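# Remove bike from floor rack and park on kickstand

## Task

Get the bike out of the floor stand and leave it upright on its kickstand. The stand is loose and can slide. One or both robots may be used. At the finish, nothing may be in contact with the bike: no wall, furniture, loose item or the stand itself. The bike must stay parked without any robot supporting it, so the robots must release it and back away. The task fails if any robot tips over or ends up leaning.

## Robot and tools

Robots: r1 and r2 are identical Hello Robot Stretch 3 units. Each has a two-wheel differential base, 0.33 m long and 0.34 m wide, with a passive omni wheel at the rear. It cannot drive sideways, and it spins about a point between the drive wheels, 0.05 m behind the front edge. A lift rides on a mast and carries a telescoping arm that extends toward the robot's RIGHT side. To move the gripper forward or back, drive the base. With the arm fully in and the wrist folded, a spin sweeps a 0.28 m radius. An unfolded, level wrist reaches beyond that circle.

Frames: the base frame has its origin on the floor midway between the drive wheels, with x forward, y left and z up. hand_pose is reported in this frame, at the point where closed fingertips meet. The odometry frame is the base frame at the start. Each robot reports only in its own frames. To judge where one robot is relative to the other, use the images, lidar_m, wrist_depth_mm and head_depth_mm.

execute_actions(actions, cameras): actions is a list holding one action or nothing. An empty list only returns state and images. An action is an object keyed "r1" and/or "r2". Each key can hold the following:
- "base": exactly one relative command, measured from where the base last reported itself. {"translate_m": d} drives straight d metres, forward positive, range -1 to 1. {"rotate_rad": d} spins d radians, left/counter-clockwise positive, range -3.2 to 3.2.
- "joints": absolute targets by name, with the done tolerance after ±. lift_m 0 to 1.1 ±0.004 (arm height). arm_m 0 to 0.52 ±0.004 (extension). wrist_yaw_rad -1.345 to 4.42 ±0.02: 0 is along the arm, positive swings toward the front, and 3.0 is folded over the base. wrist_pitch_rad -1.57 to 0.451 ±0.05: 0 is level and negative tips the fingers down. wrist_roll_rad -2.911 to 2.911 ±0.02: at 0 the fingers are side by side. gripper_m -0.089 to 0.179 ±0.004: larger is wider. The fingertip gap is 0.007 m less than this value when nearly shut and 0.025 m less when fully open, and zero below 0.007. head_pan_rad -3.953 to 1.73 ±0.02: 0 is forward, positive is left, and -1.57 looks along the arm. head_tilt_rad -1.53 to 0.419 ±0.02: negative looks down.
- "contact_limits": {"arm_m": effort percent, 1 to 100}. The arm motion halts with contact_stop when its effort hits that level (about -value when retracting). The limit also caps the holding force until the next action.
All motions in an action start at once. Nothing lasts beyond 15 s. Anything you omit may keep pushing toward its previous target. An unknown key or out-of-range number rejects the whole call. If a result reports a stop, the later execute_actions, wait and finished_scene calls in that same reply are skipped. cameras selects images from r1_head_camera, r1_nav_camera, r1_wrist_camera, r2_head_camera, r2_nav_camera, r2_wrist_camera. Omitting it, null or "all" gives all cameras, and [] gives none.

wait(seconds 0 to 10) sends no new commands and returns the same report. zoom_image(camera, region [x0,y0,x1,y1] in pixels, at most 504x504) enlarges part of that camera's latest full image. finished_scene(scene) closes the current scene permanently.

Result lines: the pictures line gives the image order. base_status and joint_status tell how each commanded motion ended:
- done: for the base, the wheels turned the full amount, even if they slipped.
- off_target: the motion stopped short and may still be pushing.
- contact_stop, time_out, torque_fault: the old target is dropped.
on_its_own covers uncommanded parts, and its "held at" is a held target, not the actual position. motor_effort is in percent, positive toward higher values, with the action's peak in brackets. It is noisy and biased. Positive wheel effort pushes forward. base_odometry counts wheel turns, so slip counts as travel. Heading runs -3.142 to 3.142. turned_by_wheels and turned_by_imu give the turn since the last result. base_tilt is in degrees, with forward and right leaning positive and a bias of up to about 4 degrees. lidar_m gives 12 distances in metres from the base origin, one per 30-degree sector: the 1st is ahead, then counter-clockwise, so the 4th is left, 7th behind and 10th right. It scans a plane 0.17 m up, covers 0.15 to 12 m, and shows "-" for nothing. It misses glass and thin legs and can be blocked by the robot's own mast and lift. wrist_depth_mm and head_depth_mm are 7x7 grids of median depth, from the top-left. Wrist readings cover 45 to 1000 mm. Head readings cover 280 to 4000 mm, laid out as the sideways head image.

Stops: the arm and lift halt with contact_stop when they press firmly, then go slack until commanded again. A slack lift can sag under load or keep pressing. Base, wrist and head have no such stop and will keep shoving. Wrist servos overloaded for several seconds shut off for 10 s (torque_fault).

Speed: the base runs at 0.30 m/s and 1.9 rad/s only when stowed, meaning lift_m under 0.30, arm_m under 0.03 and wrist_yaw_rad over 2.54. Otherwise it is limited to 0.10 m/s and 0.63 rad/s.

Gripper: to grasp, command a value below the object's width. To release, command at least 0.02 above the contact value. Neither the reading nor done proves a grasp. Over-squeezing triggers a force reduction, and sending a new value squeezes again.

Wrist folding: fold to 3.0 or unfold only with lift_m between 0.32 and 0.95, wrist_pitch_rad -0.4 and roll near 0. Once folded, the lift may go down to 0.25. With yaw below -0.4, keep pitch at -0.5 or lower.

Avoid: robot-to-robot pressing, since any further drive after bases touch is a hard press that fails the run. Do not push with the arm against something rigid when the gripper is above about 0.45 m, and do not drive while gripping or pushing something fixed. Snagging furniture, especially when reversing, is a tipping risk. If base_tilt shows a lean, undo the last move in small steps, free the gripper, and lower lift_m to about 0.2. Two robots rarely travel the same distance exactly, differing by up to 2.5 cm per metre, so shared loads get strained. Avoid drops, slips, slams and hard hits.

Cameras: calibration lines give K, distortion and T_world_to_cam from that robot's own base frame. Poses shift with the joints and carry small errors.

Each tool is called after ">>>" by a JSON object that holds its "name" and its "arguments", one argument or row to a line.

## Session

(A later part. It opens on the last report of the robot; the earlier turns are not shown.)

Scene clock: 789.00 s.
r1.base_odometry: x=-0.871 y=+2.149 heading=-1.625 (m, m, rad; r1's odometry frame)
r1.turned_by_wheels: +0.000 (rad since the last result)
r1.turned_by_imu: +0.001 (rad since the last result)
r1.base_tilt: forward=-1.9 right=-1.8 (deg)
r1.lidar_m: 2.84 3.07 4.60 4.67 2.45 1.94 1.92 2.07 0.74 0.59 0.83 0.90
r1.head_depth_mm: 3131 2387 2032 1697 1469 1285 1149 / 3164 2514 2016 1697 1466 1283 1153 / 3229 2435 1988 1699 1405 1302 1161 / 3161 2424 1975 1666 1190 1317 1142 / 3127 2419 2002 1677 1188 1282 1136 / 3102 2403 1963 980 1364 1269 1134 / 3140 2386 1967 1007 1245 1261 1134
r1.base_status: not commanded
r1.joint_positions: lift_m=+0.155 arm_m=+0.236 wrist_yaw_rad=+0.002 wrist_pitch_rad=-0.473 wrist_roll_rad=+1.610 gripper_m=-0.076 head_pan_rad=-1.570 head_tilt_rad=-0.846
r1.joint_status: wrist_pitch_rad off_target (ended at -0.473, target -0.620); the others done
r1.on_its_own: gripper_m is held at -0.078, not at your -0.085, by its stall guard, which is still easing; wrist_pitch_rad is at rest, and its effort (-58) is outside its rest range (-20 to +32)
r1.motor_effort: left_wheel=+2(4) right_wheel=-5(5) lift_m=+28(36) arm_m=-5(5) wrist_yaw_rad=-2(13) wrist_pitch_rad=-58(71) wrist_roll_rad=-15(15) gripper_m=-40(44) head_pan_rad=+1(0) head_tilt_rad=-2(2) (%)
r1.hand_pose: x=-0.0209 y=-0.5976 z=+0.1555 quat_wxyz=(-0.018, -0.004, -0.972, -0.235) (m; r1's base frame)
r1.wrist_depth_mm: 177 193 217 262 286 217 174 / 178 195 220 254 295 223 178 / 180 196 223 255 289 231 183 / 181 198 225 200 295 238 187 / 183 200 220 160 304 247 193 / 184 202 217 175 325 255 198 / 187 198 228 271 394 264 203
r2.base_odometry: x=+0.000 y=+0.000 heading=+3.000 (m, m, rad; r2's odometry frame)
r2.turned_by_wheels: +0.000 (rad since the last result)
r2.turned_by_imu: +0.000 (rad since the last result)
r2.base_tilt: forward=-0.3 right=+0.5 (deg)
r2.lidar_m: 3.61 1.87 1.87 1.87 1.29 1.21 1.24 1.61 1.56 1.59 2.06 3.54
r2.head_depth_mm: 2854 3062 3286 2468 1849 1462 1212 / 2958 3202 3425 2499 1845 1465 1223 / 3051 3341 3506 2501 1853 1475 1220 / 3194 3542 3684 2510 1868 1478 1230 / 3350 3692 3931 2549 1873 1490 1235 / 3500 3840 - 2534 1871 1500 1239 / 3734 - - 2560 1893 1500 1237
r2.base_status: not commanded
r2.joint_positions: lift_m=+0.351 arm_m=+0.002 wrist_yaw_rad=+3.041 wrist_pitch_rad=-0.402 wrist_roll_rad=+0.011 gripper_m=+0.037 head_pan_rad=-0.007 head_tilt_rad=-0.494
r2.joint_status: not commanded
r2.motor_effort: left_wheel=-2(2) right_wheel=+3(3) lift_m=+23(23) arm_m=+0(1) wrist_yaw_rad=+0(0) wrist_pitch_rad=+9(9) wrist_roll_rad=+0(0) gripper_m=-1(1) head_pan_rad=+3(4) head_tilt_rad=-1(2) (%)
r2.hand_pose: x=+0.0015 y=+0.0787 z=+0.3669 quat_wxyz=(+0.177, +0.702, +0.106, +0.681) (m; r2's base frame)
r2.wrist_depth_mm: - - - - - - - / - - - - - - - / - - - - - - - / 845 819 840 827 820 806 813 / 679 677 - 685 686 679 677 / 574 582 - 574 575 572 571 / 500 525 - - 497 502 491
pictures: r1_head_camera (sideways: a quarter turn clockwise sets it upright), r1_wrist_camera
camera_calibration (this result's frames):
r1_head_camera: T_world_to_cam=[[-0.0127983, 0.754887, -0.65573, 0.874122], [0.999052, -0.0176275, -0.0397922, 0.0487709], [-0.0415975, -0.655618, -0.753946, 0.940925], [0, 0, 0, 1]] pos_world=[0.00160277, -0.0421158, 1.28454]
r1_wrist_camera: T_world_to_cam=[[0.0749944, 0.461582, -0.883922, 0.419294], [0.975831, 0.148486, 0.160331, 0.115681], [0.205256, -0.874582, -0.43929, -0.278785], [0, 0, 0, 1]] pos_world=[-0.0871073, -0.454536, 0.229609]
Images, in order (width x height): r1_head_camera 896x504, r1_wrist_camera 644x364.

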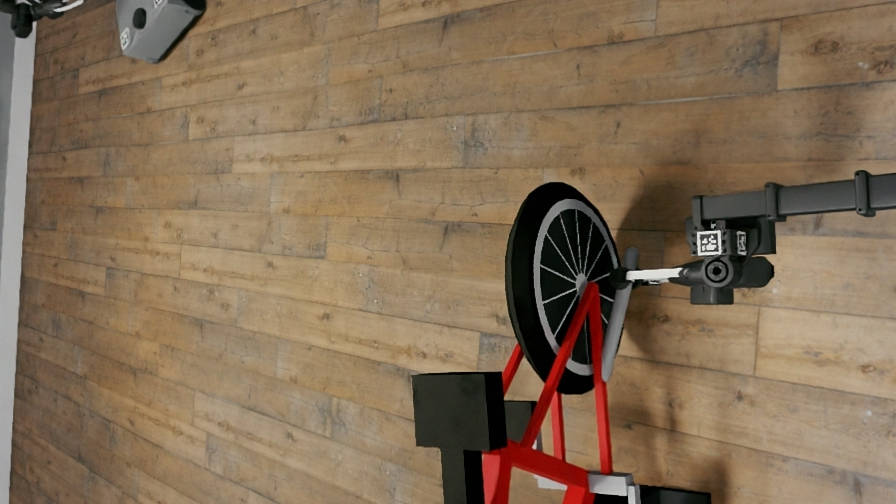

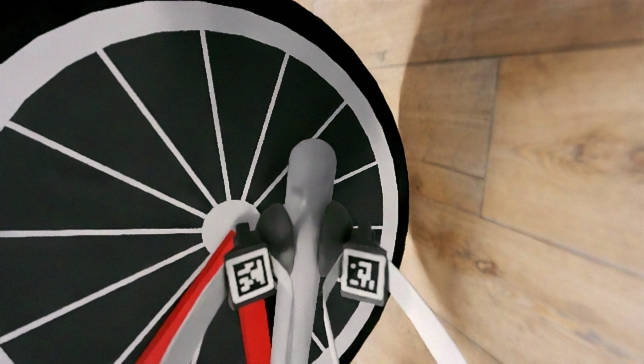

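>>> {"name": "execute_actions", "arguments": {
  "actions": [
    {"r1":{"joints":{"arm_m":0.222,"wrist_pitch_rad":-0.7},"base":{"translate_m":0.006}}}
  ],
  "cameras": ["r1_wrist_camera"]
}}

>>> {"name": "execute_actions", "arguments": {
  "actions": [
    {"r1":{"joints":{"arm_m":0.21,"wrist_pitch_rad":-0.75},"base":{"translate_m":0.006}}}
  ],
  "cameras": ["r1_wrist_camera"]
}}

Scene clock: 799.80 s.
r1.base_odometry: x=-0.871 y=+2.143 heading=-1.625 (m, m, rad; r1's odometry frame)
r1.turned_by_wheels: +0.000 (rad since the last result)
r1.turned_by_imu: +0.002 (rad since the last result)
r1.base_tilt: forward=-2.0 right=-1.9 (deg)
r1.lidar_m: 2.84 3.07 4.61 4.68 2.45 1.94 1.92 2.07 0.73 0.59 0.83 0.90
r1.head_depth_mm: 3102 2409 2012 1685 1468 1285 1152 / 3226 2485 2015 1684 1473 1300 1147 / 3158 2464 2002 1699 1401 1307 1159 / 3157 2449 1988 1678 1223 1312 1135 / 3120 2425 1987 1686 1189 1278 1144 / 3088 2411 1952 976 1368 1273 1124 / 3142 2412 1977 1010 1237 1271 1129
r1.base_status: done
r1.joint_positions: lift_m=+0.155 arm_m=+0.223 wrist_yaw_rad=+0.002 wrist_pitch_rad=-0.553 wrist_roll_rad=+1.610 gripper_m=-0.032 head_pan_rad=-1.570 head_tilt_rad=-0.846
r1.joint_status: wrist_pitch_rad off_target (ended at -0.553, target -0.700); the others done
r1.on_its_own: gripper_m is held at -0.033, not at your -0.085, by its stall guard, which is not easing now; wrist_pitch_rad is at rest, and its effort (-58) is outside its rest range (-20 to +32)
r1.motor_effort: left_wheel=+3(9) right_wheel=-7(8) lift_m=+29(29) arm_m=-4(5) wrist_yaw_rad=-1(4) wrist_pitch_rad=-58(63) wrist_roll_rad=-15(15) gripper_m=-28(29) head_pan_rad=+0(0) head_tilt_rad=-2(2) (%)
r1.hand_pose: x=-0.0210 y=-0.5728 z=+0.1386 quat_wxyz=(-0.018, -0.004, -0.962, -0.273) (m; r1's base frame)
r1.wrist_depth_mm: 188 210 242 347 259 202 164 / 189 210 243 288 270 208 168 / 190 211 246 292 281 214 173 / 192 216 249 156 295 221 178 / 194 212 242 162 301 229 182 / 195 209 229 296 299 238 187 / 197 207 221 421 356 244 192
r2.base_odometry: x=+0.000 y=+0.000 heading=+3.000 (m, m, rad; r2's odometry frame)
r2.turned_by_wheels: +0.000 (rad since the last result)
r2.turned_by_imu: +0.002 (rad since the last result)
r2.base_tilt: forward=-0.4 right=+0.5 (deg)
r2.lidar_m: 3.62 1.87 1.87 1.86 1.29 1.22 1.24 1.61 1.56 1.58 2.07 3.53
r2.head_depth_mm: 2827 3080 3361 2433 1822 1454 1217 / 2965 3286 3457 2491 1839 1460 1221 / 3047 3393 3561 2498 1861 1462 1225 / 3215 3572 3740 2522 1847 1482 1227 / 3389 3748 3908 2503 1888 1497 1237 / 3517 3766 3909 2590 1884 1493 1237 / 3690 - - 2554 1874 1495 1245
r2.base_status: not commanded
r2.joint_positions: lift_m=+0.351 arm_m=+0.002 wrist_yaw_rad=+3.041 wrist_pitch_rad=-0.402 wrist_roll_rad=+0.011 gripper_m=+0.037 head_pan_rad=-0.007 head_tilt_rad=-0.494
r2.joint_status: not commanded
r2.motor_effort: left_wheel=-2(2) right_wheel=+3(3) lift_m=+23(23) arm_m=-1(1) wrist_yaw_rad=+0(0) wrist_pitch_rad=+9(9) wrist_roll_rad=+0(0) gripper_m=-1(1) head_pan_rad=+4(3) head_tilt_rad=-2(2) (%)
r2.hand_pose: x=+0.0015 y=+0.0787 z=+0.3669 quat_wxyz=(+0.177, +0.702, +0.106, +0.681) (m; r2's base frame)
r2.wrist_depth_mm: - - - - - - - / - - - - - - - / - - - - - - - / 822 823 852 822 810 811 812 / 675 671 - 665 683 683 660 / 586 575 - 583 580 573 574 / 506 519 - - 502 496 494
pictures: r1_wrist_camera
camera_calibration (this result's frames):
r1_wrist_camera: T_world_to_cam=[[0.0749989, 0.530884, -0.844119, 0.42704], [0.975915, 0.134823, 0.171502, 0.105438], [0.204855, -0.836651, -0.507986, -0.233239], [0, 0, 0, 1]] pos_world=[-0.0871457, -0.436064, 0.223908]
Images, in order (width x height): r1_wrist_camera 644x364.

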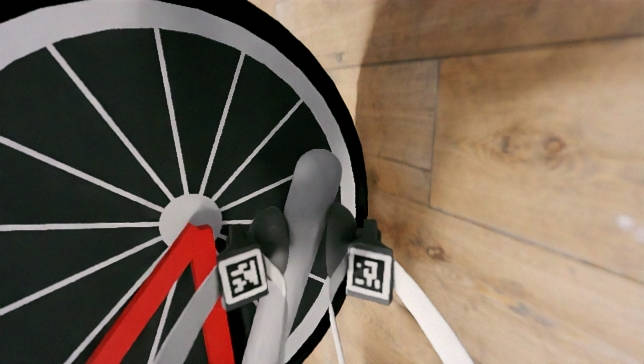

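Scene clock: 800.90 s.
r1.base_odometry: x=-0.871 y=+2.137 heading=-1.625 (m, m, rad; r1's odometry frame)
r1.turned_by_wheels: +0.000 (rad since the last result)
r1.turned_by_imu: +0.000 (rad since the last result)
r1.base_tilt: forward=-1.9 right=-1.9 (deg)
r1.lidar_m: 2.83 3.06 4.56 4.66 2.46 1.95 1.93 2.08 0.72 0.59 0.82 0.90
r1.head_depth_mm: 3065 2418 2025 1710 1486 1300 1153 / 3274 2457 1992 1699 1457 1289 1146 / 3199 2465 2010 1686 1418 1300 1160 / 3162 2459 1978 1684 1214 1300 1128 / 3120 2434 1989 1670 1192 1273 1133 / 3089 2421 1961 956 1366 1274 1134 / 3151 2412 1965 1014 1260 1275 1128
r1.base_status: done
r1.joint_positions: lift_m=+0.155 arm_m=+0.211 wrist_yaw_rad=+0.005 wrist_pitch_rad=-0.601 wrist_roll_rad=+1.612 gripper_m=-0.029 head_pan_rad=-1.570 head_tilt_rad=-0.846
r1.joint_status: wrist_pitch_rad off_target (ended at -0.601, target -0.750); the others done
r1.on_its_own: gripper_m is held at -0.030, not at your -0.085, by its stall guard, which is not easing now; wrist_pitch_rad is at rest, and its effort (-59) is outside its rest range (-20 to +32)
r1.motor_effort: left_wheel=+4(10) right_wheel=-7(7) lift_m=+29(29) arm_m=-4(7) wrist_yaw_rad=-3(4) wrist_pitch_rad=-59(62) wrist_roll_rad=-16(16) gripper_m=-29(30) head_pan_rad=+1(1) head_tilt_rad=-2(2) (%)
r1.hand_pose: x=-0.0206 y=-0.5531 z=+0.1290 quat_wxyz=(-0.018, -0.004, -0.955, -0.296) (m; r1's base frame)
r1.wrist_depth_mm: 200 224 261 337 245 193 160 / 200 224 263 320 254 201 164 / 202 228 265 317 267 207 168 / 203 228 267 163 278 213 173 / 204 220 258 166 284 222 178 / 205 220 225 324 284 228 183 / 199 227 209 465 335 235 188
r2.base_odometry: x=+0.000 y=+0.000 heading=+3.000 (m, m, rad; r2's odometry frame)
r2.turned_by_wheels: +0.000 (rad since the last result)
r2.turned_by_imu: +0.000 (rad since the last result)
r2.base_tilt: forward=-0.3 right=+0.5 (deg)
r2.lidar_m: 3.60 1.88 1.87 1.87 1.29 1.22 1.24 1.61 1.55 1.58 2.06 3.54
r2.head_depth_mm: 2850 3055 3232 2455 1826 1462 1224 / 2939 3187 3434 2533 1844 1467 1209 / 3001 3377 3540 2512 1852 1483 1226 / 3215 3539 3674 2500 1858 1483 1222 / 3376 3670 3960 2485 1876 1484 1233 / 3486 3812 3943 2546 1877 1491 1230 / 3714 - - 2564 1883 1502 1247
r2.base_status: not commanded
r2.joint_positions: lift_m=+0.351 arm_m=+0.002 wrist_yaw_rad=+3.041 wrist_pitch_rad=-0.402 wrist_roll_rad=+0.011 gripper_m=+0.037 head_pan_rad=-0.007 head_tilt_rad=-0.494
r2.joint_status: not commanded
r2.motor_effort: left_wheel=-1(2) right_wheel=+3(3) lift_m=+23(23) arm_m=+0(0) wrist_yaw_rad=+0(0) wrist_pitch_rad=+9(9) wrist_roll_rad=+0(0) gripper_m=-1(0) head_pan_rad=+4(4) head_tilt_rad=-2(2) (%)
r2.hand_pose: x=+0.0015 y=+0.0787 z=+0.3669 quat_wxyz=(+0.177, +0.702, +0.106, +0.681) (m; r2's base frame)
r2.wrist_depth_mm: - - - - - - - / - - - - - - - / - - - - - - - / 824 838 834 833 821 811 823 / 681 676 - 672 679 662 660 / 593 570 - 569 576 577 575 / 507 523 - - 502 499 492
pictures: r1_wrist_camera
camera_calibration (this result's frames):
r1_wrist_camera: T_world_to_cam=[[0.0752959, 0.570557, -0.817799, 0.427039], [0.975493, 0.127894, 0.179043, 0.0991695], [0.206746, -0.811239, -0.546944, -0.202649], [0, 0, 0, 1]] pos_world=[-0.0869964, -0.42073, 0.220638]
Images, in order (width x height): r1_wrist_camera 644x364.

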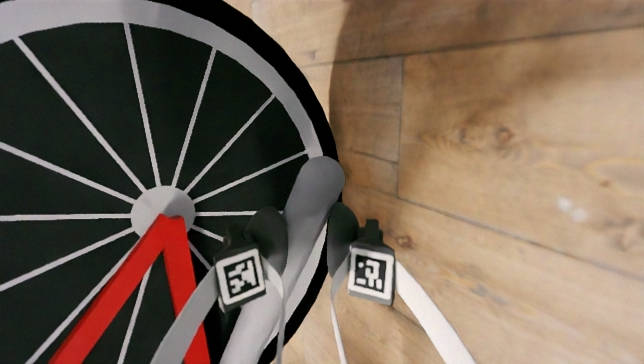

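Working. Continue small steps.

>>> {"name": "execute_actions", "arguments": {
  "actions": [
    {"r1":{"joints":{"arm_m":0.198,"wrist_pitch_rad":-0.8},"base":{"translate_m":0.008}}}
  ],
  "cameras": ["r1_wrist_camera"]
}}

>>> {"name": "execute_actions", "arguments": {
  "actions": [
    {"r1":{"joints":{"arm_m":0.186,"wrist_pitch_rad":-0.85},"base":{"translate_m":0.01}}}
  ],
  "cameras": ["r1_wrist_camera"]
}}

>>> {"name": "execute_actions", "arguments": {
  "actions": [
    {"r1":{"joints":{"arm_m":0.175,"wrist_pitch_rad":-0.9},"base":{"translate_m":0.012}}}
  ],
  "cameras": ["r1_wrist_camera","r1_head_camera"]
}}

Scene clock: 811.53 s.
r1.base_odometry: x=-0.872 y=+2.129 heading=-1.625 (m, m, rad; r1's odometry frame)
r1.turned_by_wheels: +0.000 (rad since the last result)
r1.turned_by_imu: +0.001 (rad since the last result)
r1.base_tilt: forward=-2.0 right=-1.9 (deg)
r1.lidar_m: 2.82 3.04 4.58 4.66 2.47 1.96 1.94 2.09 0.72 0.59 0.82 0.90
r1.head_depth_mm: 3122 2397 2003 1707 1461 1294 1146 / 3258 2484 1996 1715 1462 1286 1150 / 3128 2469 1998 1688 1405 1303 1148 / 3156 2419 2000 1691 1221 1304 1125 / 3150 2443 1978 1669 1193 1280 1138 / 3105 2394 1960 954 1372 1264 1139 / 3106 2416 1961 1008 1245 1260 1134
r1.base_status: done
r1.joint_positions: lift_m=+0.155 arm_m=+0.198 wrist_yaw_rad=-0.001 wrist_pitch_rad=-0.632 wrist_roll_rad=+1.608 gripper_m=-0.029 head_pan_rad=-1.570 head_tilt_rad=-0.846
r1.joint_status: wrist_pitch_rad off_target (ended at -0.632, target -0.800); the others done
r1.on_its_own: gripper_m is held at -0.030, not at your -0.085, by its stall guard, which is not easing now; wrist_pitch_rad is at rest, and its effort (-66) is outside its rest range (-20 to +32)
r1.motor_effort: left_wheel=+1(7) right_wheel=-3(14) lift_m=+26(29) arm_m=-2(4) wrist_yaw_rad=+2(19) wrist_pitch_rad=-66(66) wrist_roll_rad=-14(14) gripper_m=-28(28) head_pan_rad=+0(0) head_tilt_rad=-3(2) (%)
r1.hand_pose: x=-0.0217 y=-0.5355 z=+0.1229 quat_wxyz=(-0.017, -0.006, -0.950, -0.311) (m; r1's base frame)
r1.wrist_depth_mm: 210 237 287 319 238 190 157 / 211 239 282 330 248 196 161 / 214 239 283 326 258 201 166 / 213 243 286 314 271 208 171 / 215 227 273 176 279 215 174 / 211 235 269 394 279 224 180 / 209 241 242 446 326 232 185
r2.base_odometry: x=+0.000 y=+0.000 heading=+3.000 (m, m, rad; r2's odometry frame)
r2.turned_by_wheels: +0.000 (rad since the last result)
r2.turned_by_imu: +0.001 (rad since the last result)
r2.base_tilt: forward=-0.4 right=+0.5 (deg)
r2.lidar_m: 3.60 1.87 1.87 1.87 1.29 1.22 1.24 1.61 1.56 1.59 2.07 3.52
r2.head_depth_mm: 2835 3055 3264 2468 1844 1452 1208 / 2956 3236 3426 2461 1852 1467 1222 / 3056 3330 3578 2505 1870 1481 1225 / 3164 3563 3690 2499 1852 1472 1227 / 3344 3686 3945 2554 1874 1491 1235 / 3462 3986 3891 2534 1859 1487 1242 / 3697 - - 2532 1912 1509 1242
r2.base_status: not commanded
r2.joint_positions: lift_m=+0.351 arm_m=+0.002 wrist_yaw_rad=+3.041 wrist_pitch_rad=-0.402 wrist_roll_rad=+0.011 gripper_m=+0.037 head_pan_rad=-0.007 head_tilt_rad=-0.494
r2.joint_status: not commanded
r2.motor_effort: left_wheel=-2(2) right_wheel=+4(3) lift_m=+22(23) arm_m=-1(1) wrist_yaw_rad=+0(1) wrist_pitch_rad=+9(9) wrist_roll_rad=+0(1) gripper_m=-1(1) head_pan_rad=+4(4) head_tilt_rad=-2(2) (%)
r2.hand_pose: x=+0.0015 y=+0.0787 z=+0.3669 quat_wxyz=(+0.177, +0.702, +0.106, +0.681) (m; r2's base frame)
r2.wrist_depth_mm: - - - - - - - / - - - - - - - / - - - - - - - / 829 835 843 823 831 817 813 / 686 681 - 680 692 674 675 / 580 576 - 581 577 570 573 / 507 523 - - 500 498 493
pictures: r1_wrist_camera
camera_calibration (this result's frames):
r1_wrist_camera: T_world_to_cam=[[0.0746862, 0.595742, -0.799696, 0.423371], [0.976498, 0.118892, 0.179768, 0.0941999], [0.202172, -0.794328, -0.572861, -0.179268], [0, 0, 0, 1]] pos_world=[-0.0873629, -0.405817, 0.218938]
Images, in order (width x height): r1_wrist_camera 644x364.

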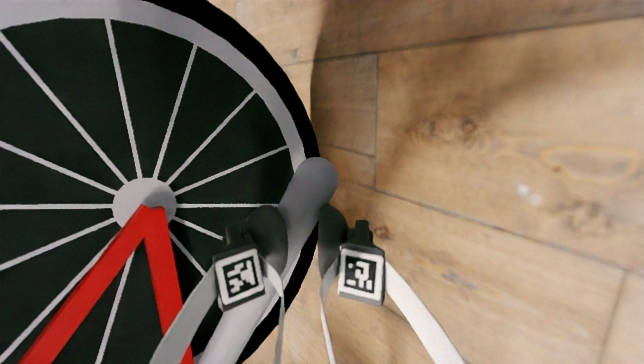

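Scene clock: 812.40 s.
r1.base_odometry: x=-0.872 y=+2.119 heading=-1.625 (m, m, rad; r1's odometry frame)
r1.turned_by_wheels: +0.000 (rad since the last result)
r1.turned_by_imu: +0.000 (rad since the last result)
r1.base_tilt: forward=-1.9 right=-1.9 (deg)
r1.lidar_m: 2.81 3.03 4.56 4.67 2.49 1.97 1.94 2.10 0.71 0.59 0.81 0.90
r1.head_depth_mm: 3237 2403 2022 1703 1465 1293 1152 / 3197 2458 2017 1696 1455 1289 1149 / 3195 2441 1989 1687 1375 1283 1148 / 3134 2437 1991 1693 1215 1309 1125 / 3082 2439 2002 1675 1190 1284 1136 / 3105 2377 1965 962 1360 1277 1135 / 3124 2384 1959 1008 1256 1271 1134
r1.base_status: done
r1.joint_positions: lift_m=+0.155 arm_m=+0.186 wrist_yaw_rad=+0.007 wrist_pitch_rad=-0.684 wrist_roll_rad=+1.608 gripper_m=-0.029 head_pan_rad=-1.570 head_tilt_rad=-0.846
r1.joint_status: wrist_pitch_rad off_target (ended at -0.684, target -0.850); the others done
r1.on_its_own: gripper_m is held at -0.030, not at your -0.085, by its stall guard, which is not easing now; wrist_pitch_rad is at rest, and its effort (-66) is outside its rest range (-20 to +32)
r1.motor_effort: left_wheel=+4(8) right_wheel=-8(9) lift_m=+26(26) arm_m=-2(4) wrist_yaw_rad=-7(7) wrist_pitch_rad=-66(70) wrist_roll_rad=-14(14) gripper_m=-28(30) head_pan_rad=+1(0) head_tilt_rad=-3(2) (%)
r1.hand_pose: x=-0.0202 y=-0.5145 z=+0.1133 quat_wxyz=(-0.016, -0.003, -0.942, -0.336) (m; r1's base frame)
r1.wrist_depth_mm: 221 254 364 297 227 183 153 / 223 253 302 310 235 189 158 / 223 254 306 329 243 196 162 / 225 256 305 303 254 201 166 / 220 247 294 182 263 208 171 / 223 247 294 412 266 215 175 / 227 246 560 417 303 222 180
r2.base_odometry: x=+0.000 y=+0.000 heading=+3.000 (m, m, rad; r2's odometry frame)
r2.turned_by_wheels: +0.000 (rad since the last result)
r2.turned_by_imu: +0.000 (rad since the last result)
r2.base_tilt: forward=-0.4 right=+0.5 (deg)
r2.lidar_m: 3.62 1.87 1.87 1.87 1.29 1.22 1.24 1.61 1.55 1.59 2.06 3.54
r2.head_depth_mm: 2805 3084 3275 2472 1839 1457 1221 / 2890 3228 3531 2492 1832 1467 1224 / 3039 3330 3612 2539 1855 1478 1221 / 3181 3465 3680 2501 1856 1479 1223 / 3314 3740 3995 2499 1880 1491 1228 / 3510 3929 3960 2538 1882 1487 1239 / 3690 - - 2560 1890 1488 1246
r2.base_status: not commanded
r2.joint_positions: lift_m=+0.351 arm_m=+0.002 wrist_yaw_rad=+3.041 wrist_pitch_rad=-0.402 wrist_roll_rad=+0.011 gripper_m=+0.037 head_pan_rad=-0.007 head_tilt_rad=-0.494
r2.joint_status: not commanded
r2.motor_effort: left_wheel=-2(2) right_wheel=+3(3) lift_m=+23(23) arm_m=-1(0) wrist_yaw_rad=+0(0) wrist_pitch_rad=+9(9) wrist_roll_rad=+0(0) gripper_m=-1(1) head_pan_rad=+4(4) head_tilt_rad=-3(2) (%)
r2.hand_pose: x=+0.0015 y=+0.0787 z=+0.3669 quat_wxyz=(+0.177, +0.702, +0.106, +0.681) (m; r2's base frame)
r2.wrist_depth_mm: - - - - - - - / - - - - - - - / - - - - - - - / 838 826 834 830 825 822 815 / 681 686 - 686 684 668 667 / 583 583 - 573 582 576 569 / 498 515 - - 498 495 497
pictures: r1_wrist_camera
camera_calibration (this result's frames):
r1_wrist_camera: T_world_to_cam=[[0.0694755, 0.636835, -0.767863, 0.420411], [0.975551, 0.117505, 0.185721, 0.0905495], [0.208502, -0.761993, -0.613101, -0.147106], [0, 0, 0, 1]] pos_world=[-0.0868721, -0.390466, 0.21581]
Images, in order (width x height): r1_wrist_camera 644x364.

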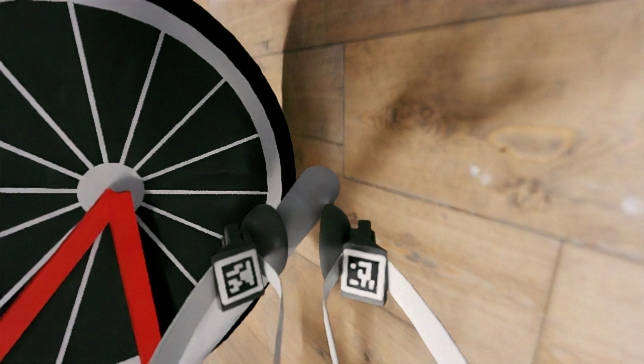

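Scene clock: 813.43 s.
r1.base_odometry: x=-0.873 y=+2.107 heading=-1.624 (m, m, rad; r1's odometry frame)
r1.turned_by_wheels: +0.000 (rad since the last result)
r1.turned_by_imu: +0.000 (rad since the last result)
r1.base_tilt: forward=-2.1 right=-1.9 (deg)
r1.lidar_m: 2.80 3.02 4.55 4.67 2.50 1.98 1.96 2.12 0.71 0.59 0.81 0.90
r1.head_depth_mm: 3291 2419 2000 1699 1470 1296 1153 / 3197 2469 2008 1713 1462 1286 1149 / 3196 2472 1995 1692 1377 1287 1151 / 3165 2456 1981 1681 1208 1307 1114 / 3151 2395 1977 1674 1190 1274 1143 / 3103 2400 1979 961 1366 1273 1130 / 3085 2364 1948 1011 1246 1247 1135
r1.base_status: done
r1.joint_positions: lift_m=+0.155 arm_m=+0.175 wrist_yaw_rad=+0.010 wrist_pitch_rad=-0.740 wrist_roll_rad=+1.603 gripper_m=-0.029 head_pan_rad=-1.570 head_tilt_rad=-0.846
r1.joint_status: wrist_pitch_rad off_target (ended at -0.740, target -0.900); the others done
r1.on_its_own: gripper_m is held at -0.030, not at your -0.085, by its stall guard, which is not easing now; wrist_pitch_rad is at rest, and its effort (-64) is outside its rest range (-20 to +32)
r1.motor_effort: left_wheel=+4(12) right_wheel=-9(10) lift_m=+22(26) arm_m=+0(3) wrist_yaw_rad=-10(10) wrist_pitch_rad=-64(71) wrist_roll_rad=-12(14) gripper_m=-29(29) head_pan_rad=+1(1) head_tilt_rad=-2(2) (%)
r1.hand_pose: x=-0.0198 y=-0.4928 z=+0.1034 quat_wxyz=(-0.013, -0.001, -0.932, -0.362) (m; r1's base frame)
r1.wrist_depth_mm: 232 268 356 276 216 177 150 / 233 272 331 292 224 183 154 / 235 271 330 305 233 189 159 / 227 273 329 295 242 195 162 / 225 274 315 298 251 201 167 / 239 273 314 381 251 209 172 / 240 240 589 382 291 215 178
r2.base_odometry: x=+0.000 y=+0.000 heading=+3.000 (m, m, rad; r2's odometry frame)
r2.turned_by_wheels: +0.000 (rad since the last result)
r2.turned_by_imu: +0.000 (rad since the last result)
r2.base_tilt: forward=-0.4 right=+0.5 (deg)
r2.lidar_m: 3.62 1.87 1.87 1.87 1.29 1.21 1.23 1.61 1.56 1.59 2.07 3.54
r2.head_depth_mm: 2798 3094 3314 2471 1834 1460 1217 / 2925 3223 3442 2483 1853 1471 1217 / 3065 3335 3650 2468 1842 1465 1230 / 3197 3455 3698 2516 1871 1480 1227 / 3361 3732 3819 2536 1884 1498 1240 / 3513 3918 - 2512 1883 1478 1240 / 3679 - - 2562 1885 1498 1246
r2.base_status: not commanded
r2.joint_positions: lift_m=+0.351 arm_m=+0.002 wrist_yaw_rad=+3.041 wrist_pitch_rad=-0.402 wrist_roll_rad=+0.011 gripper_m=+0.037 head_pan_rad=-0.007 head_tilt_rad=-0.494
r2.joint_status: not commanded
r2.motor_effort: left_wheel=-2(2) right_wheel=+3(4) lift_m=+22(23) arm_m=+0(0) wrist_yaw_rad=+0(0) wrist_pitch_rad=+9(9) wrist_roll_rad=+0(1) gripper_m=-1(0) head_pan_rad=+4(4) head_tilt_rad=-2(2) (%)
r2.hand_pose: x=+0.0015 y=+0.0787 z=+0.3669 quat_wxyz=(+0.177, +0.702, +0.106, +0.681) (m; r2's base frame)
r2.wrist_depth_mm: - - - - - - - / - - - - - - - / - - - - - - - / 834 834 837 797 819 824 799 / 687 678 - 663 690 671 659 / 589 576 - 572 572 567 571 / 499 517 - - 497 496 489
pictures: r1_head_camera (sideways: a quarter turn clockwise sets it upright), r1_wrist_camera
camera_calibration (this result's frames):
r1_head_camera: T_world_to_cam=[[-0.0127984, 0.754887, -0.65573, 0.874122], [0.999052, -0.0176274, -0.0397922, 0.0487709], [-0.0415975, -0.655618, -0.753946, 0.940925], [0, 0, 0, 1]] pos_world=[0.00160278, -0.0421158, 1.28454]
r1_wrist_camera: T_world_to_cam=[[0.062276, 0.679131, -0.731371, 0.415927], [0.975652, 0.112978, 0.187985, 0.0869679], [0.210295, -0.725271, -0.655559, -0.114157], [0, 0, 0, 1]] pos_world=[-0.0867462, -0.375089, 0.213012]
Images, in order (width x height): r1_head_camera 896x504, r1_wrist_camera 644x364.

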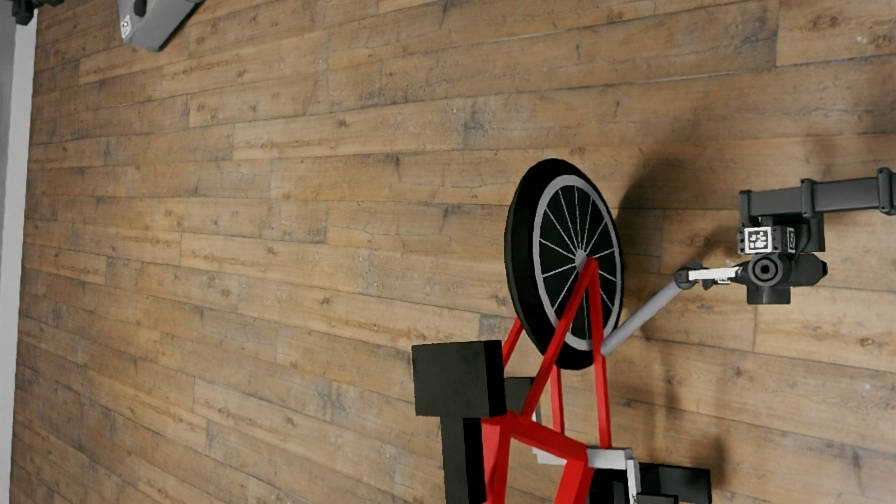

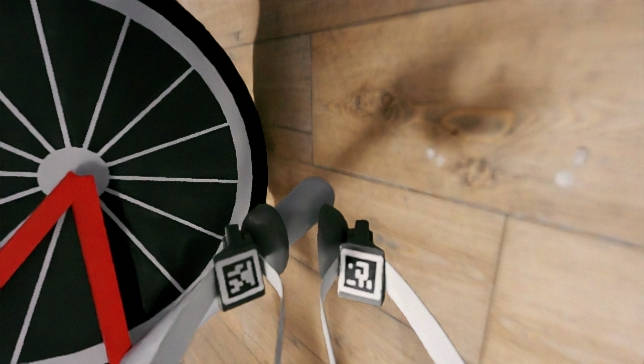

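>>> {"name": "execute_actions", "arguments": {
  "actions": [
    {"r1":{"joints":{"arm_m":0.167,"wrist_pitch_rad":-0.95},"base":{"translate_m":0.02}}}
  ],
  "cameras": ["r1_wrist_camera"]
}}

>>> {"name": "execute_actions", "arguments": {
  "actions": [
    {"r1":{"joints":{"arm_m":0.162,"wrist_pitch_rad":-1.0},"base":{"translate_m":0.022}}}
  ],
  "cameras": ["r1_wrist_camera","r1_head_camera"]
}}

Scene clock: 822.43 s.
r1.base_odometry: x=-0.874 y=+2.087 heading=-1.624 (m, m, rad; r1's odometry frame)
r1.turned_by_wheels: +0.000 (rad since the last result)
r1.turned_by_imu: +0.005 (rad since the last result)
r1.base_tilt: forward=-2.0 right=-1.9 (deg)
r1.lidar_m: 2.78 3.00 4.53 4.66 2.53 2.00 1.98 2.14 0.71 0.60 0.80 0.90
r1.head_depth_mm: 3290 2439 2003 1700 1474 1301 1153 / 3214 2482 2007 1697 1464 1294 1157 / 3189 2420 1975 1682 1292 1285 1146 / 3154 2457 1967 1691 1215 1305 1110 / 3166 2439 1957 1613 1198 1255 1140 / 3138 2407 1968 976 1360 1273 1138 / 3051 2381 1960 1553 1213 1239 1132
r1.base_status: done
r1.joint_positions: lift_m=+0.155 arm_m=+0.167 wrist_yaw_rad=+0.003 wrist_pitch_rad=-0.952 wrist_roll_rad=+1.584 gripper_m=-0.030 head_pan_rad=-1.570 head_tilt_rad=-0.846
r1.joint_status: all done
r1.on_its_own: gripper_m is held at -0.030, not at your -0.085, by its stall guard, which is not easing now
r1.motor_effort: left_wheel=+0(9) right_wheel=+0(10) lift_m=+27(31) arm_m=+2(0) wrist_yaw_rad=-2(13) wrist_pitch_rad=+1(59) wrist_roll_rad=-3(12) gripper_m=-11(26) head_pan_rad=+1(1) head_tilt_rad=-3(2) (%)
r1.hand_pose: x=-0.0211 y=-0.4405 z=+0.0712 quat_wxyz=(-0.005, -0.002, -0.889, -0.459) (m; r1's base frame)
r1.wrist_depth_mm: 267 332 269 221 186 161 142 / 271 327 280 226 192 165 146 / 268 321 296 239 199 170 150 / 268 323 312 248 206 176 154 / 268 319 329 - 211 181 157 / 269 415 358 273 213 188 162 / 264 537 374 289 238 193 167
r2.base_odometry: x=+0.000 y=+0.000 heading=+3.000 (m, m, rad; r2's odometry frame)
r2.turned_by_wheels: +0.000 (rad since the last result)
r2.turned_by_imu: +0.002 (rad since the last result)
r2.base_tilt: forward=-0.4 right=+0.4 (deg)
r2.lidar_m: 3.62 1.87 1.87 1.86 1.29 1.22 1.24 1.61 1.56 1.59 2.07 3.53
r2.head_depth_mm: 2816 3081 3361 2457 1824 1473 1214 / 2953 3223 3453 2484 1858 1456 1219 / 3055 3327 3577 2488 1848 1478 1224 / 3167 3524 3676 2523 1856 1478 1232 / 3327 3730 3872 2513 1877 1483 1223 / 3440 3850 3991 2507 1879 1480 1232 / 3722 - - 2553 1875 1495 1238
r2.base_status: not commanded
r2.joint_positions: lift_m=+0.351 arm_m=+0.002 wrist_yaw_rad=+3.041 wrist_pitch_rad=-0.402 wrist_roll_rad=+0.011 gripper_m=+0.037 head_pan_rad=-0.007 head_tilt_rad=-0.494
r2.joint_status: not commanded
r2.motor_effort: left_wheel=-1(2) right_wheel=+3(3) lift_m=+23(22) arm_m=+0(1) wrist_yaw_rad=+0(0) wrist_pitch_rad=+9(9) wrist_roll_rad=+0(0) gripper_m=+0(1) head_pan_rad=+4(3) head_tilt_rad=-3(3) (%)
r2.hand_pose: x=+0.0015 y=+0.0787 z=+0.3669 quat_wxyz=(+0.177, +0.702, +0.106, +0.681) (m; r2's base frame)
r2.wrist_depth_mm: - - - - - - - / - - - - - - - / - - - - - - - / 836 841 833 820 810 789 816 / 679 675 - 672 693 670 663 / 582 582 - 572 571 573 571 / 500 522 - - 498 502 496
pictures: r1_wrist_camera
camera_calibration (this result's frames):
r1_wrist_camera: T_world_to_cam=[[0.0479645, 0.818269, -0.572831, 0.406632], [0.977632, 0.079116, 0.194874, 0.0730889], [0.204779, -0.569365, -0.796171, -0.0185511], [0, 0, 0, 1]] pos_world=[-0.0871591, -0.349079, 0.203919]
Images, in order (width x height): r1_wrist_camera 644x364.

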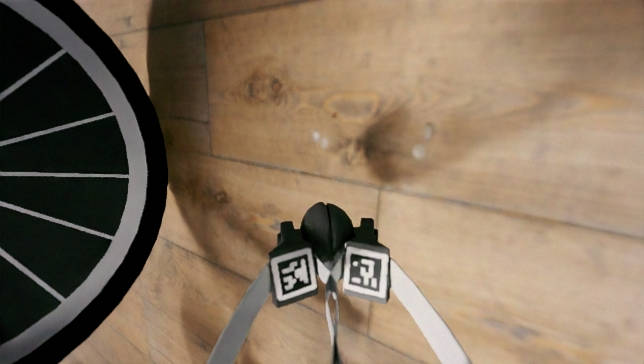

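Scene clock: 823.60 s.
r1.base_odometry: x=-0.875 y=+2.065 heading=-1.624 (m, m, rad; r1's odometry frame)
r1.turned_by_wheels: +0.000 (rad since the last result)
r1.turned_by_imu: +0.000 (rad since the last result)
r1.base_tilt: forward=-1.9 right=-1.8 (deg)
r1.lidar_m: 2.76 2.98 4.50 4.66 2.55 2.02 2.00 2.15 0.71 0.60 0.78 0.90
r1.head_depth_mm: 3241 2463 2048 1711 1468 1285 1152 / 3211 2432 2005 1694 1466 1295 1153 / 3215 2463 2009 1691 1261 1288 1152 / 3185 2440 1985 1674 1210 1298 1108 / 3116 2400 1989 1578 1198 1256 1130 / 3122 2433 1953 1014 1365 1265 1134 / 3068 2384 1946 1624 1247 1240 1130
r1.base_status: done
r1.joint_positions: lift_m=+0.155 arm_m=+0.162 wrist_yaw_rad=+0.003 wrist_pitch_rad=-1.001 wrist_roll_rad=+1.584 gripper_m=-0.030 head_pan_rad=-1.570 head_tilt_rad=-0.846
r1.joint_status: all done
r1.on_its_own: gripper_m is held at -0.030, not at your -0.085, by its stall guard, which is not easing now
r1.motor_effort: left_wheel=-1(6) right_wheel=+0(5) lift_m=+27(27) arm_m=-3(4) wrist_yaw_rad=-3(3) wrist_pitch_rad=+0(2) wrist_roll_rad=-3(3) gripper_m=-11(11) head_pan_rad=+0(1) head_tilt_rad=-2(2) (%)
r1.hand_pose: x=-0.0212 y=-0.4250 z=+0.0651 quat_wxyz=(-0.005, -0.002, -0.877, -0.480) (m; r1's base frame)
r1.wrist_depth_mm: 280 311 249 212 181 159 142 / 279 316 265 219 188 165 146 / 280 326 276 229 194 169 149 / 279 336 294 237 201 174 153 / 276 362 309 - 206 180 158 / 277 432 334 261 210 187 163 / 642 441 329 275 235 192 166
r2.base_odometry: x=+0.000 y=+0.000 heading=+3.000 (m, m, rad; r2's odometry frame)
r2.turned_by_wheels: +0.000 (rad since the last result)
r2.turned_by_imu: +0.000 (rad since the last result)
r2.base_tilt: forward=-0.4 right=+0.5 (deg)
r2.lidar_m: 3.61 1.87 1.87 1.87 1.29 1.22 1.24 1.61 1.55 1.58 2.06 3.55
r2.head_depth_mm: 2822 3099 3340 2471 1829 1456 1212 / 2934 3236 3431 2494 1832 1461 1229 / 3028 3397 3490 2471 1843 1484 1216 / 3162 3449 3687 2504 1864 1485 1234 / 3303 3636 3935 2489 1866 1474 1233 / 3480 3940 3918 2572 1895 1483 1241 / 3712 - - 2568 1902 1498 1248
r2.base_status: not commanded
r2.joint_positions: lift_m=+0.351 arm_m=+0.002 wrist_yaw_rad=+3.041 wrist_pitch_rad=-0.402 wrist_roll_rad=+0.011 gripper_m=+0.037 head_pan_rad=-0.007 head_tilt_rad=-0.494
r2.joint_status: not commanded
r2.motor_effort: left_wheel=-2(2) right_wheel=+3(3) lift_m=+23(22) arm_m=-1(0) wrist_yaw_rad=+0(0) wrist_pitch_rad=+9(9) wrist_roll_rad=+0(0) gripper_m=-1(0) head_pan_rad=+4(4) head_tilt_rad=-3(3) (%)
r2.hand_pose: x=+0.0015 y=+0.0787 z=+0.3669 quat_wxyz=(+0.177, +0.702, +0.106, +0.681) (m; r2's base frame)
r2.wrist_depth_mm: - - - - - - - / - - - - - - - / - - - - - - - / 833 817 835 824 820 802 801 / 689 682 - 672 688 667 681 / 580 587 - 575 576 566 570 / 501 515 - - 495 497 491
pictures: r1_head_camera (sideways: a quarter turn clockwise sets it upright), r1_wrist_camera
camera_calibration (this result's frames):
r1_head_camera: T_world_to_cam=[[-0.0127982, 0.754887, -0.65573, 0.874122], [0.999052, -0.0176277, -0.0397922, 0.0487709], [-0.0415976, -0.655618, -0.753946, 0.940925], [0, 0, 0, 1]] pos_world=[0.00160276, -0.0421158, 1.28454]
r1_wrist_camera: T_world_to_cam=[[0.04774, 0.845277, -0.532191, 0.399361], [0.977673, 0.0696114, 0.198265, 0.0688183], [0.204636, -0.529774, -0.823082, 0.00403909], [0, 0, 0, 1]] pos_world=[-0.0871738, -0.340221, 0.202216]
Images, in order (width x height): r1_head_camera 896x504, r1_wrist_camera 644x364.

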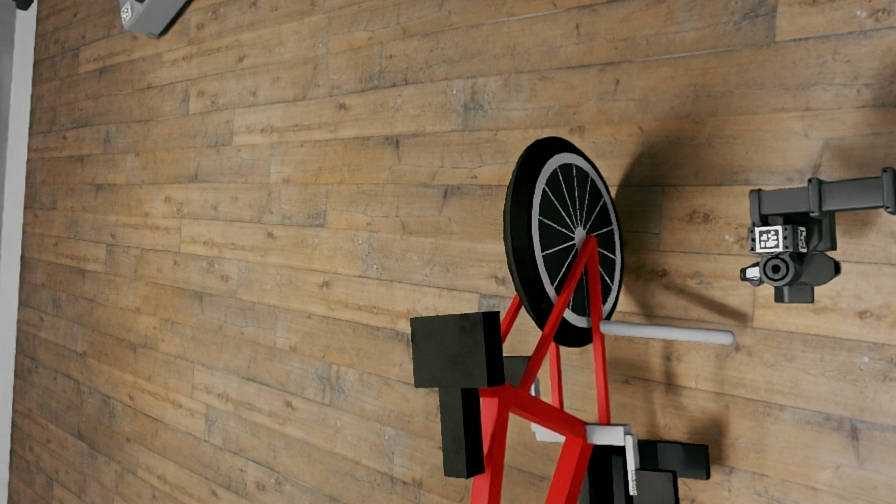

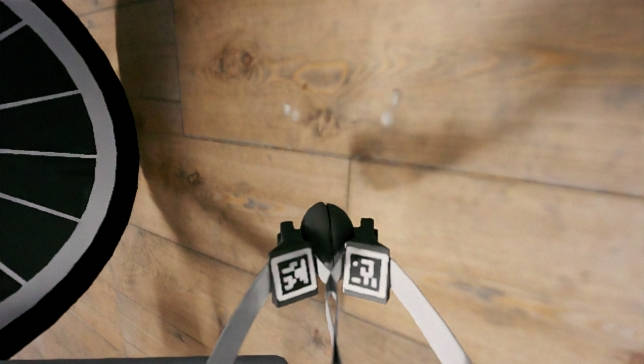

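>>> {"name": "execute_actions", "arguments": {
  "actions": [
    {"r1":{"joints":{"arm_m":0.0,"wrist_pitch_rad":0,"wrist_roll_rad":0,"lift_m":0.6,"gripper_m":0.1,"head_tilt_rad":-0.6,"head_pan_rad":-1.2}}}
  ],
  "cameras": ["r1_wrist_camera","r1_head_camera","r1_nav_camera"]
}}

Scene clock: 839.67 s.
r1.base_odometry: x=-0.875 y=+2.065 heading=-1.624 (m, m, rad; r1's odometry frame)
r1.turned_by_wheels: +0.000 (rad since the last result)
r1.turned_by_imu: +0.001 (rad since the last result)
r1.base_tilt: forward=-2.0 right=-1.8 (deg)
r1.lidar_m: 2.76 2.99 4.49 4.66 2.55 2.02 2.00 2.16 0.71 0.60 0.78 0.90
r1.head_depth_mm: 3417 3730 2991 2238 1786 1472 1112 / 3477 3854 2954 2210 1774 1102 1161 / 3716 - 2971 2218 1771 998 1178 / 3843 - 2922 2189 1772 1137 1230 / - - 2906 2132 1744 1250 1189 / - - 2881 2192 1087 1186 1219 / 3643 3772 2872 2175 1748 1186 1240
r1.base_status: not commanded
r1.joint_positions: lift_m=+0.600 arm_m=+0.003 wrist_yaw_rad=+0.002 wrist_pitch_rad=-0.026 wrist_roll_rad=+0.006 gripper_m=+0.100 head_pan_rad=-1.207 head_tilt_rad=-0.606
r1.joint_status: all done
joint sent to its limit — the command would take r1.arm_m past its lower limit, so that joint was sent only as far as its limit.
r1.motor_effort: left_wheel=+0(1) right_wheel=+0(0) lift_m=+43(43) arm_m=-3(4) wrist_yaw_rad=-1(3) wrist_pitch_rad=+10(10) wrist_roll_rad=-2(3) gripper_m=+1(81) head_pan_rad=+3(25) head_tilt_rad=+3(20) (%)
r1.hand_pose: x=-0.0209 y=-0.4037 z=+0.7077 quat_wxyz=(+0.705, +0.010, -0.709, -0.009) (m; r1's base frame)
r1.wrist_depth_mm: - - - - - - - / - - - - - - - / - - - - - - - / - - - - - - - / - - - - - - - / 466 492 424 - - - - / - - 526 - - - -
r2.base_odometry: x=+0.000 y=+0.000 heading=+3.000 (m, m, rad; r2's odometry frame)
r2.turned_by_wheels: +0.000 (rad since the last result)
r2.turned_by_imu: +0.001 (rad since the last result)
r2.base_tilt: forward=-0.3 right=+0.5 (deg)
r2.lidar_m: 3.63 1.87 1.88 1.87 1.29 1.22 1.24 1.62 1.56 1.59 2.07 3.53
r2.head_depth_mm: 2849 3095 3306 2468 1838 1459 1212 / 2929 3224 3494 2453 1844 1471 1222 / 3066 3329 3506 2499 1866 1479 1228 / 3180 3521 3761 2511 1871 1484 1227 / 3352 3770 3925 2503 1879 1488 1237 / 3535 3947 3916 2551 1907 1484 1238 / 3670 - - 2551 1894 1512 1245
r2.base_status: not commanded
r2.joint_positions: lift_m=+0.351 arm_m=+0.002 wrist_yaw_rad=+3.041 wrist_pitch_rad=-0.402 wrist_roll_rad=+0.011 gripper_m=+0.037 head_pan_rad=-0.007 head_tilt_rad=-0.494
r2.joint_status: not commanded
r2.motor_effort: left_wheel=-2(2) right_wheel=+3(3) lift_m=+22(23) arm_m=-1(1) wrist_yaw_rad=+0(0) wrist_pitch_rad=+9(9) wrist_roll_rad=+0(0) gripper_m=-1(1) head_pan_rad=+4(4) head_tilt_rad=-2(2) (%)
r2.hand_pose: x=+0.0015 y=+0.0787 z=+0.3669 quat_wxyz=(+0.177, +0.702, +0.106, +0.681) (m; r2's base frame)
r2.wrist_depth_mm: - - - - - - - / - - - - - - - / - - - - - - - / 832 817 825 832 818 821 810 / 692 686 - 674 682 658 678 / 587 590 - 579 572 572 566 / 503 518 - - 498 499 497
pictures: r1_head_camera (sideways: a quarter turn clockwise sets it upright), r1_nav_camera (sideways: a quarter turn counterclockwise sets it upright), r1_wrist_camera
camera_calibration (this result's frames):
r1_head_camera: T_world_to_cam=[[-0.216917, 0.535506, -0.816199, 1.08451], [0.943402, 0.329875, -0.0342929, 0.0419624], [0.25088, -0.777442, -0.576752, 0.708663], [0, 0, 0, 1]] pos_world=[0.0178721, -0.0436592, 1.29534]
r1_nav_camera: T_world_to_cam=[[0.144396, -0.514635, 0.845163, -1.05363], [-0.932579, -0.356333, -0.0576471, 0.132821], [0.330827, -0.779857, -0.531391, 0.63966], [0, 0, 0, 1]] pos_world=[0.0643883, 0.00393981, 1.23805]
r1_wrist_camera: T_world_to_cam=[[-0.999075, 0.00610358, -0.042555, 0.0161563], [0.0428184, 0.229743, -0.972309, 0.813205], [0.00384212, -0.973232, -0.229792, -0.0589573], [0, 0, 0, 1]] pos_world=[-0.0184523, -0.244306, 0.777826]
Images, in order (width x height): r1_head_camera 896x504, r1_nav_camera 672x504, r1_wrist_camera 644x364.

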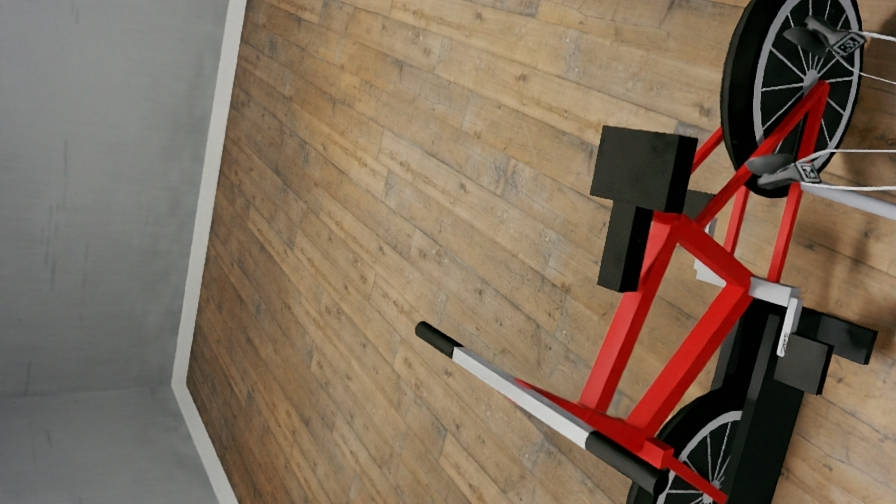

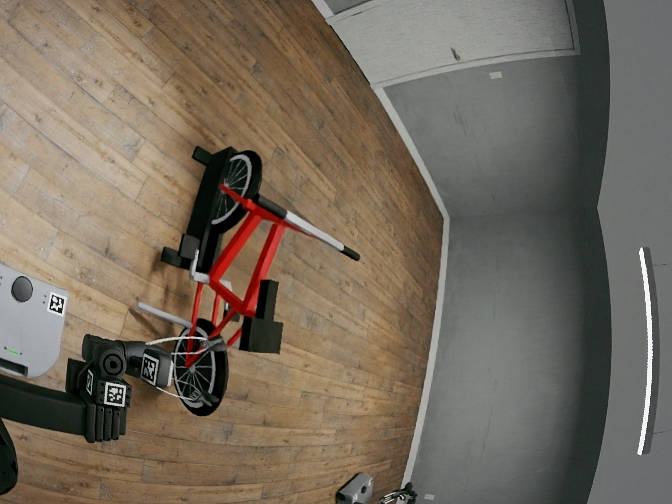

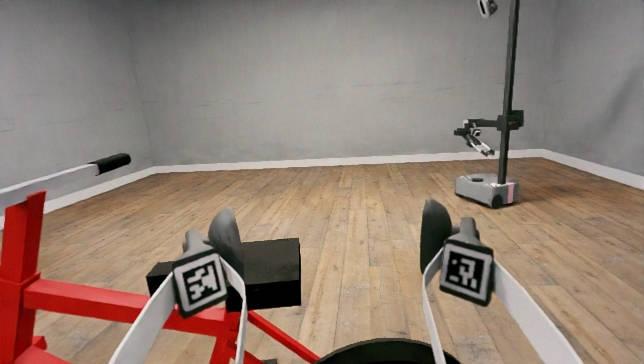

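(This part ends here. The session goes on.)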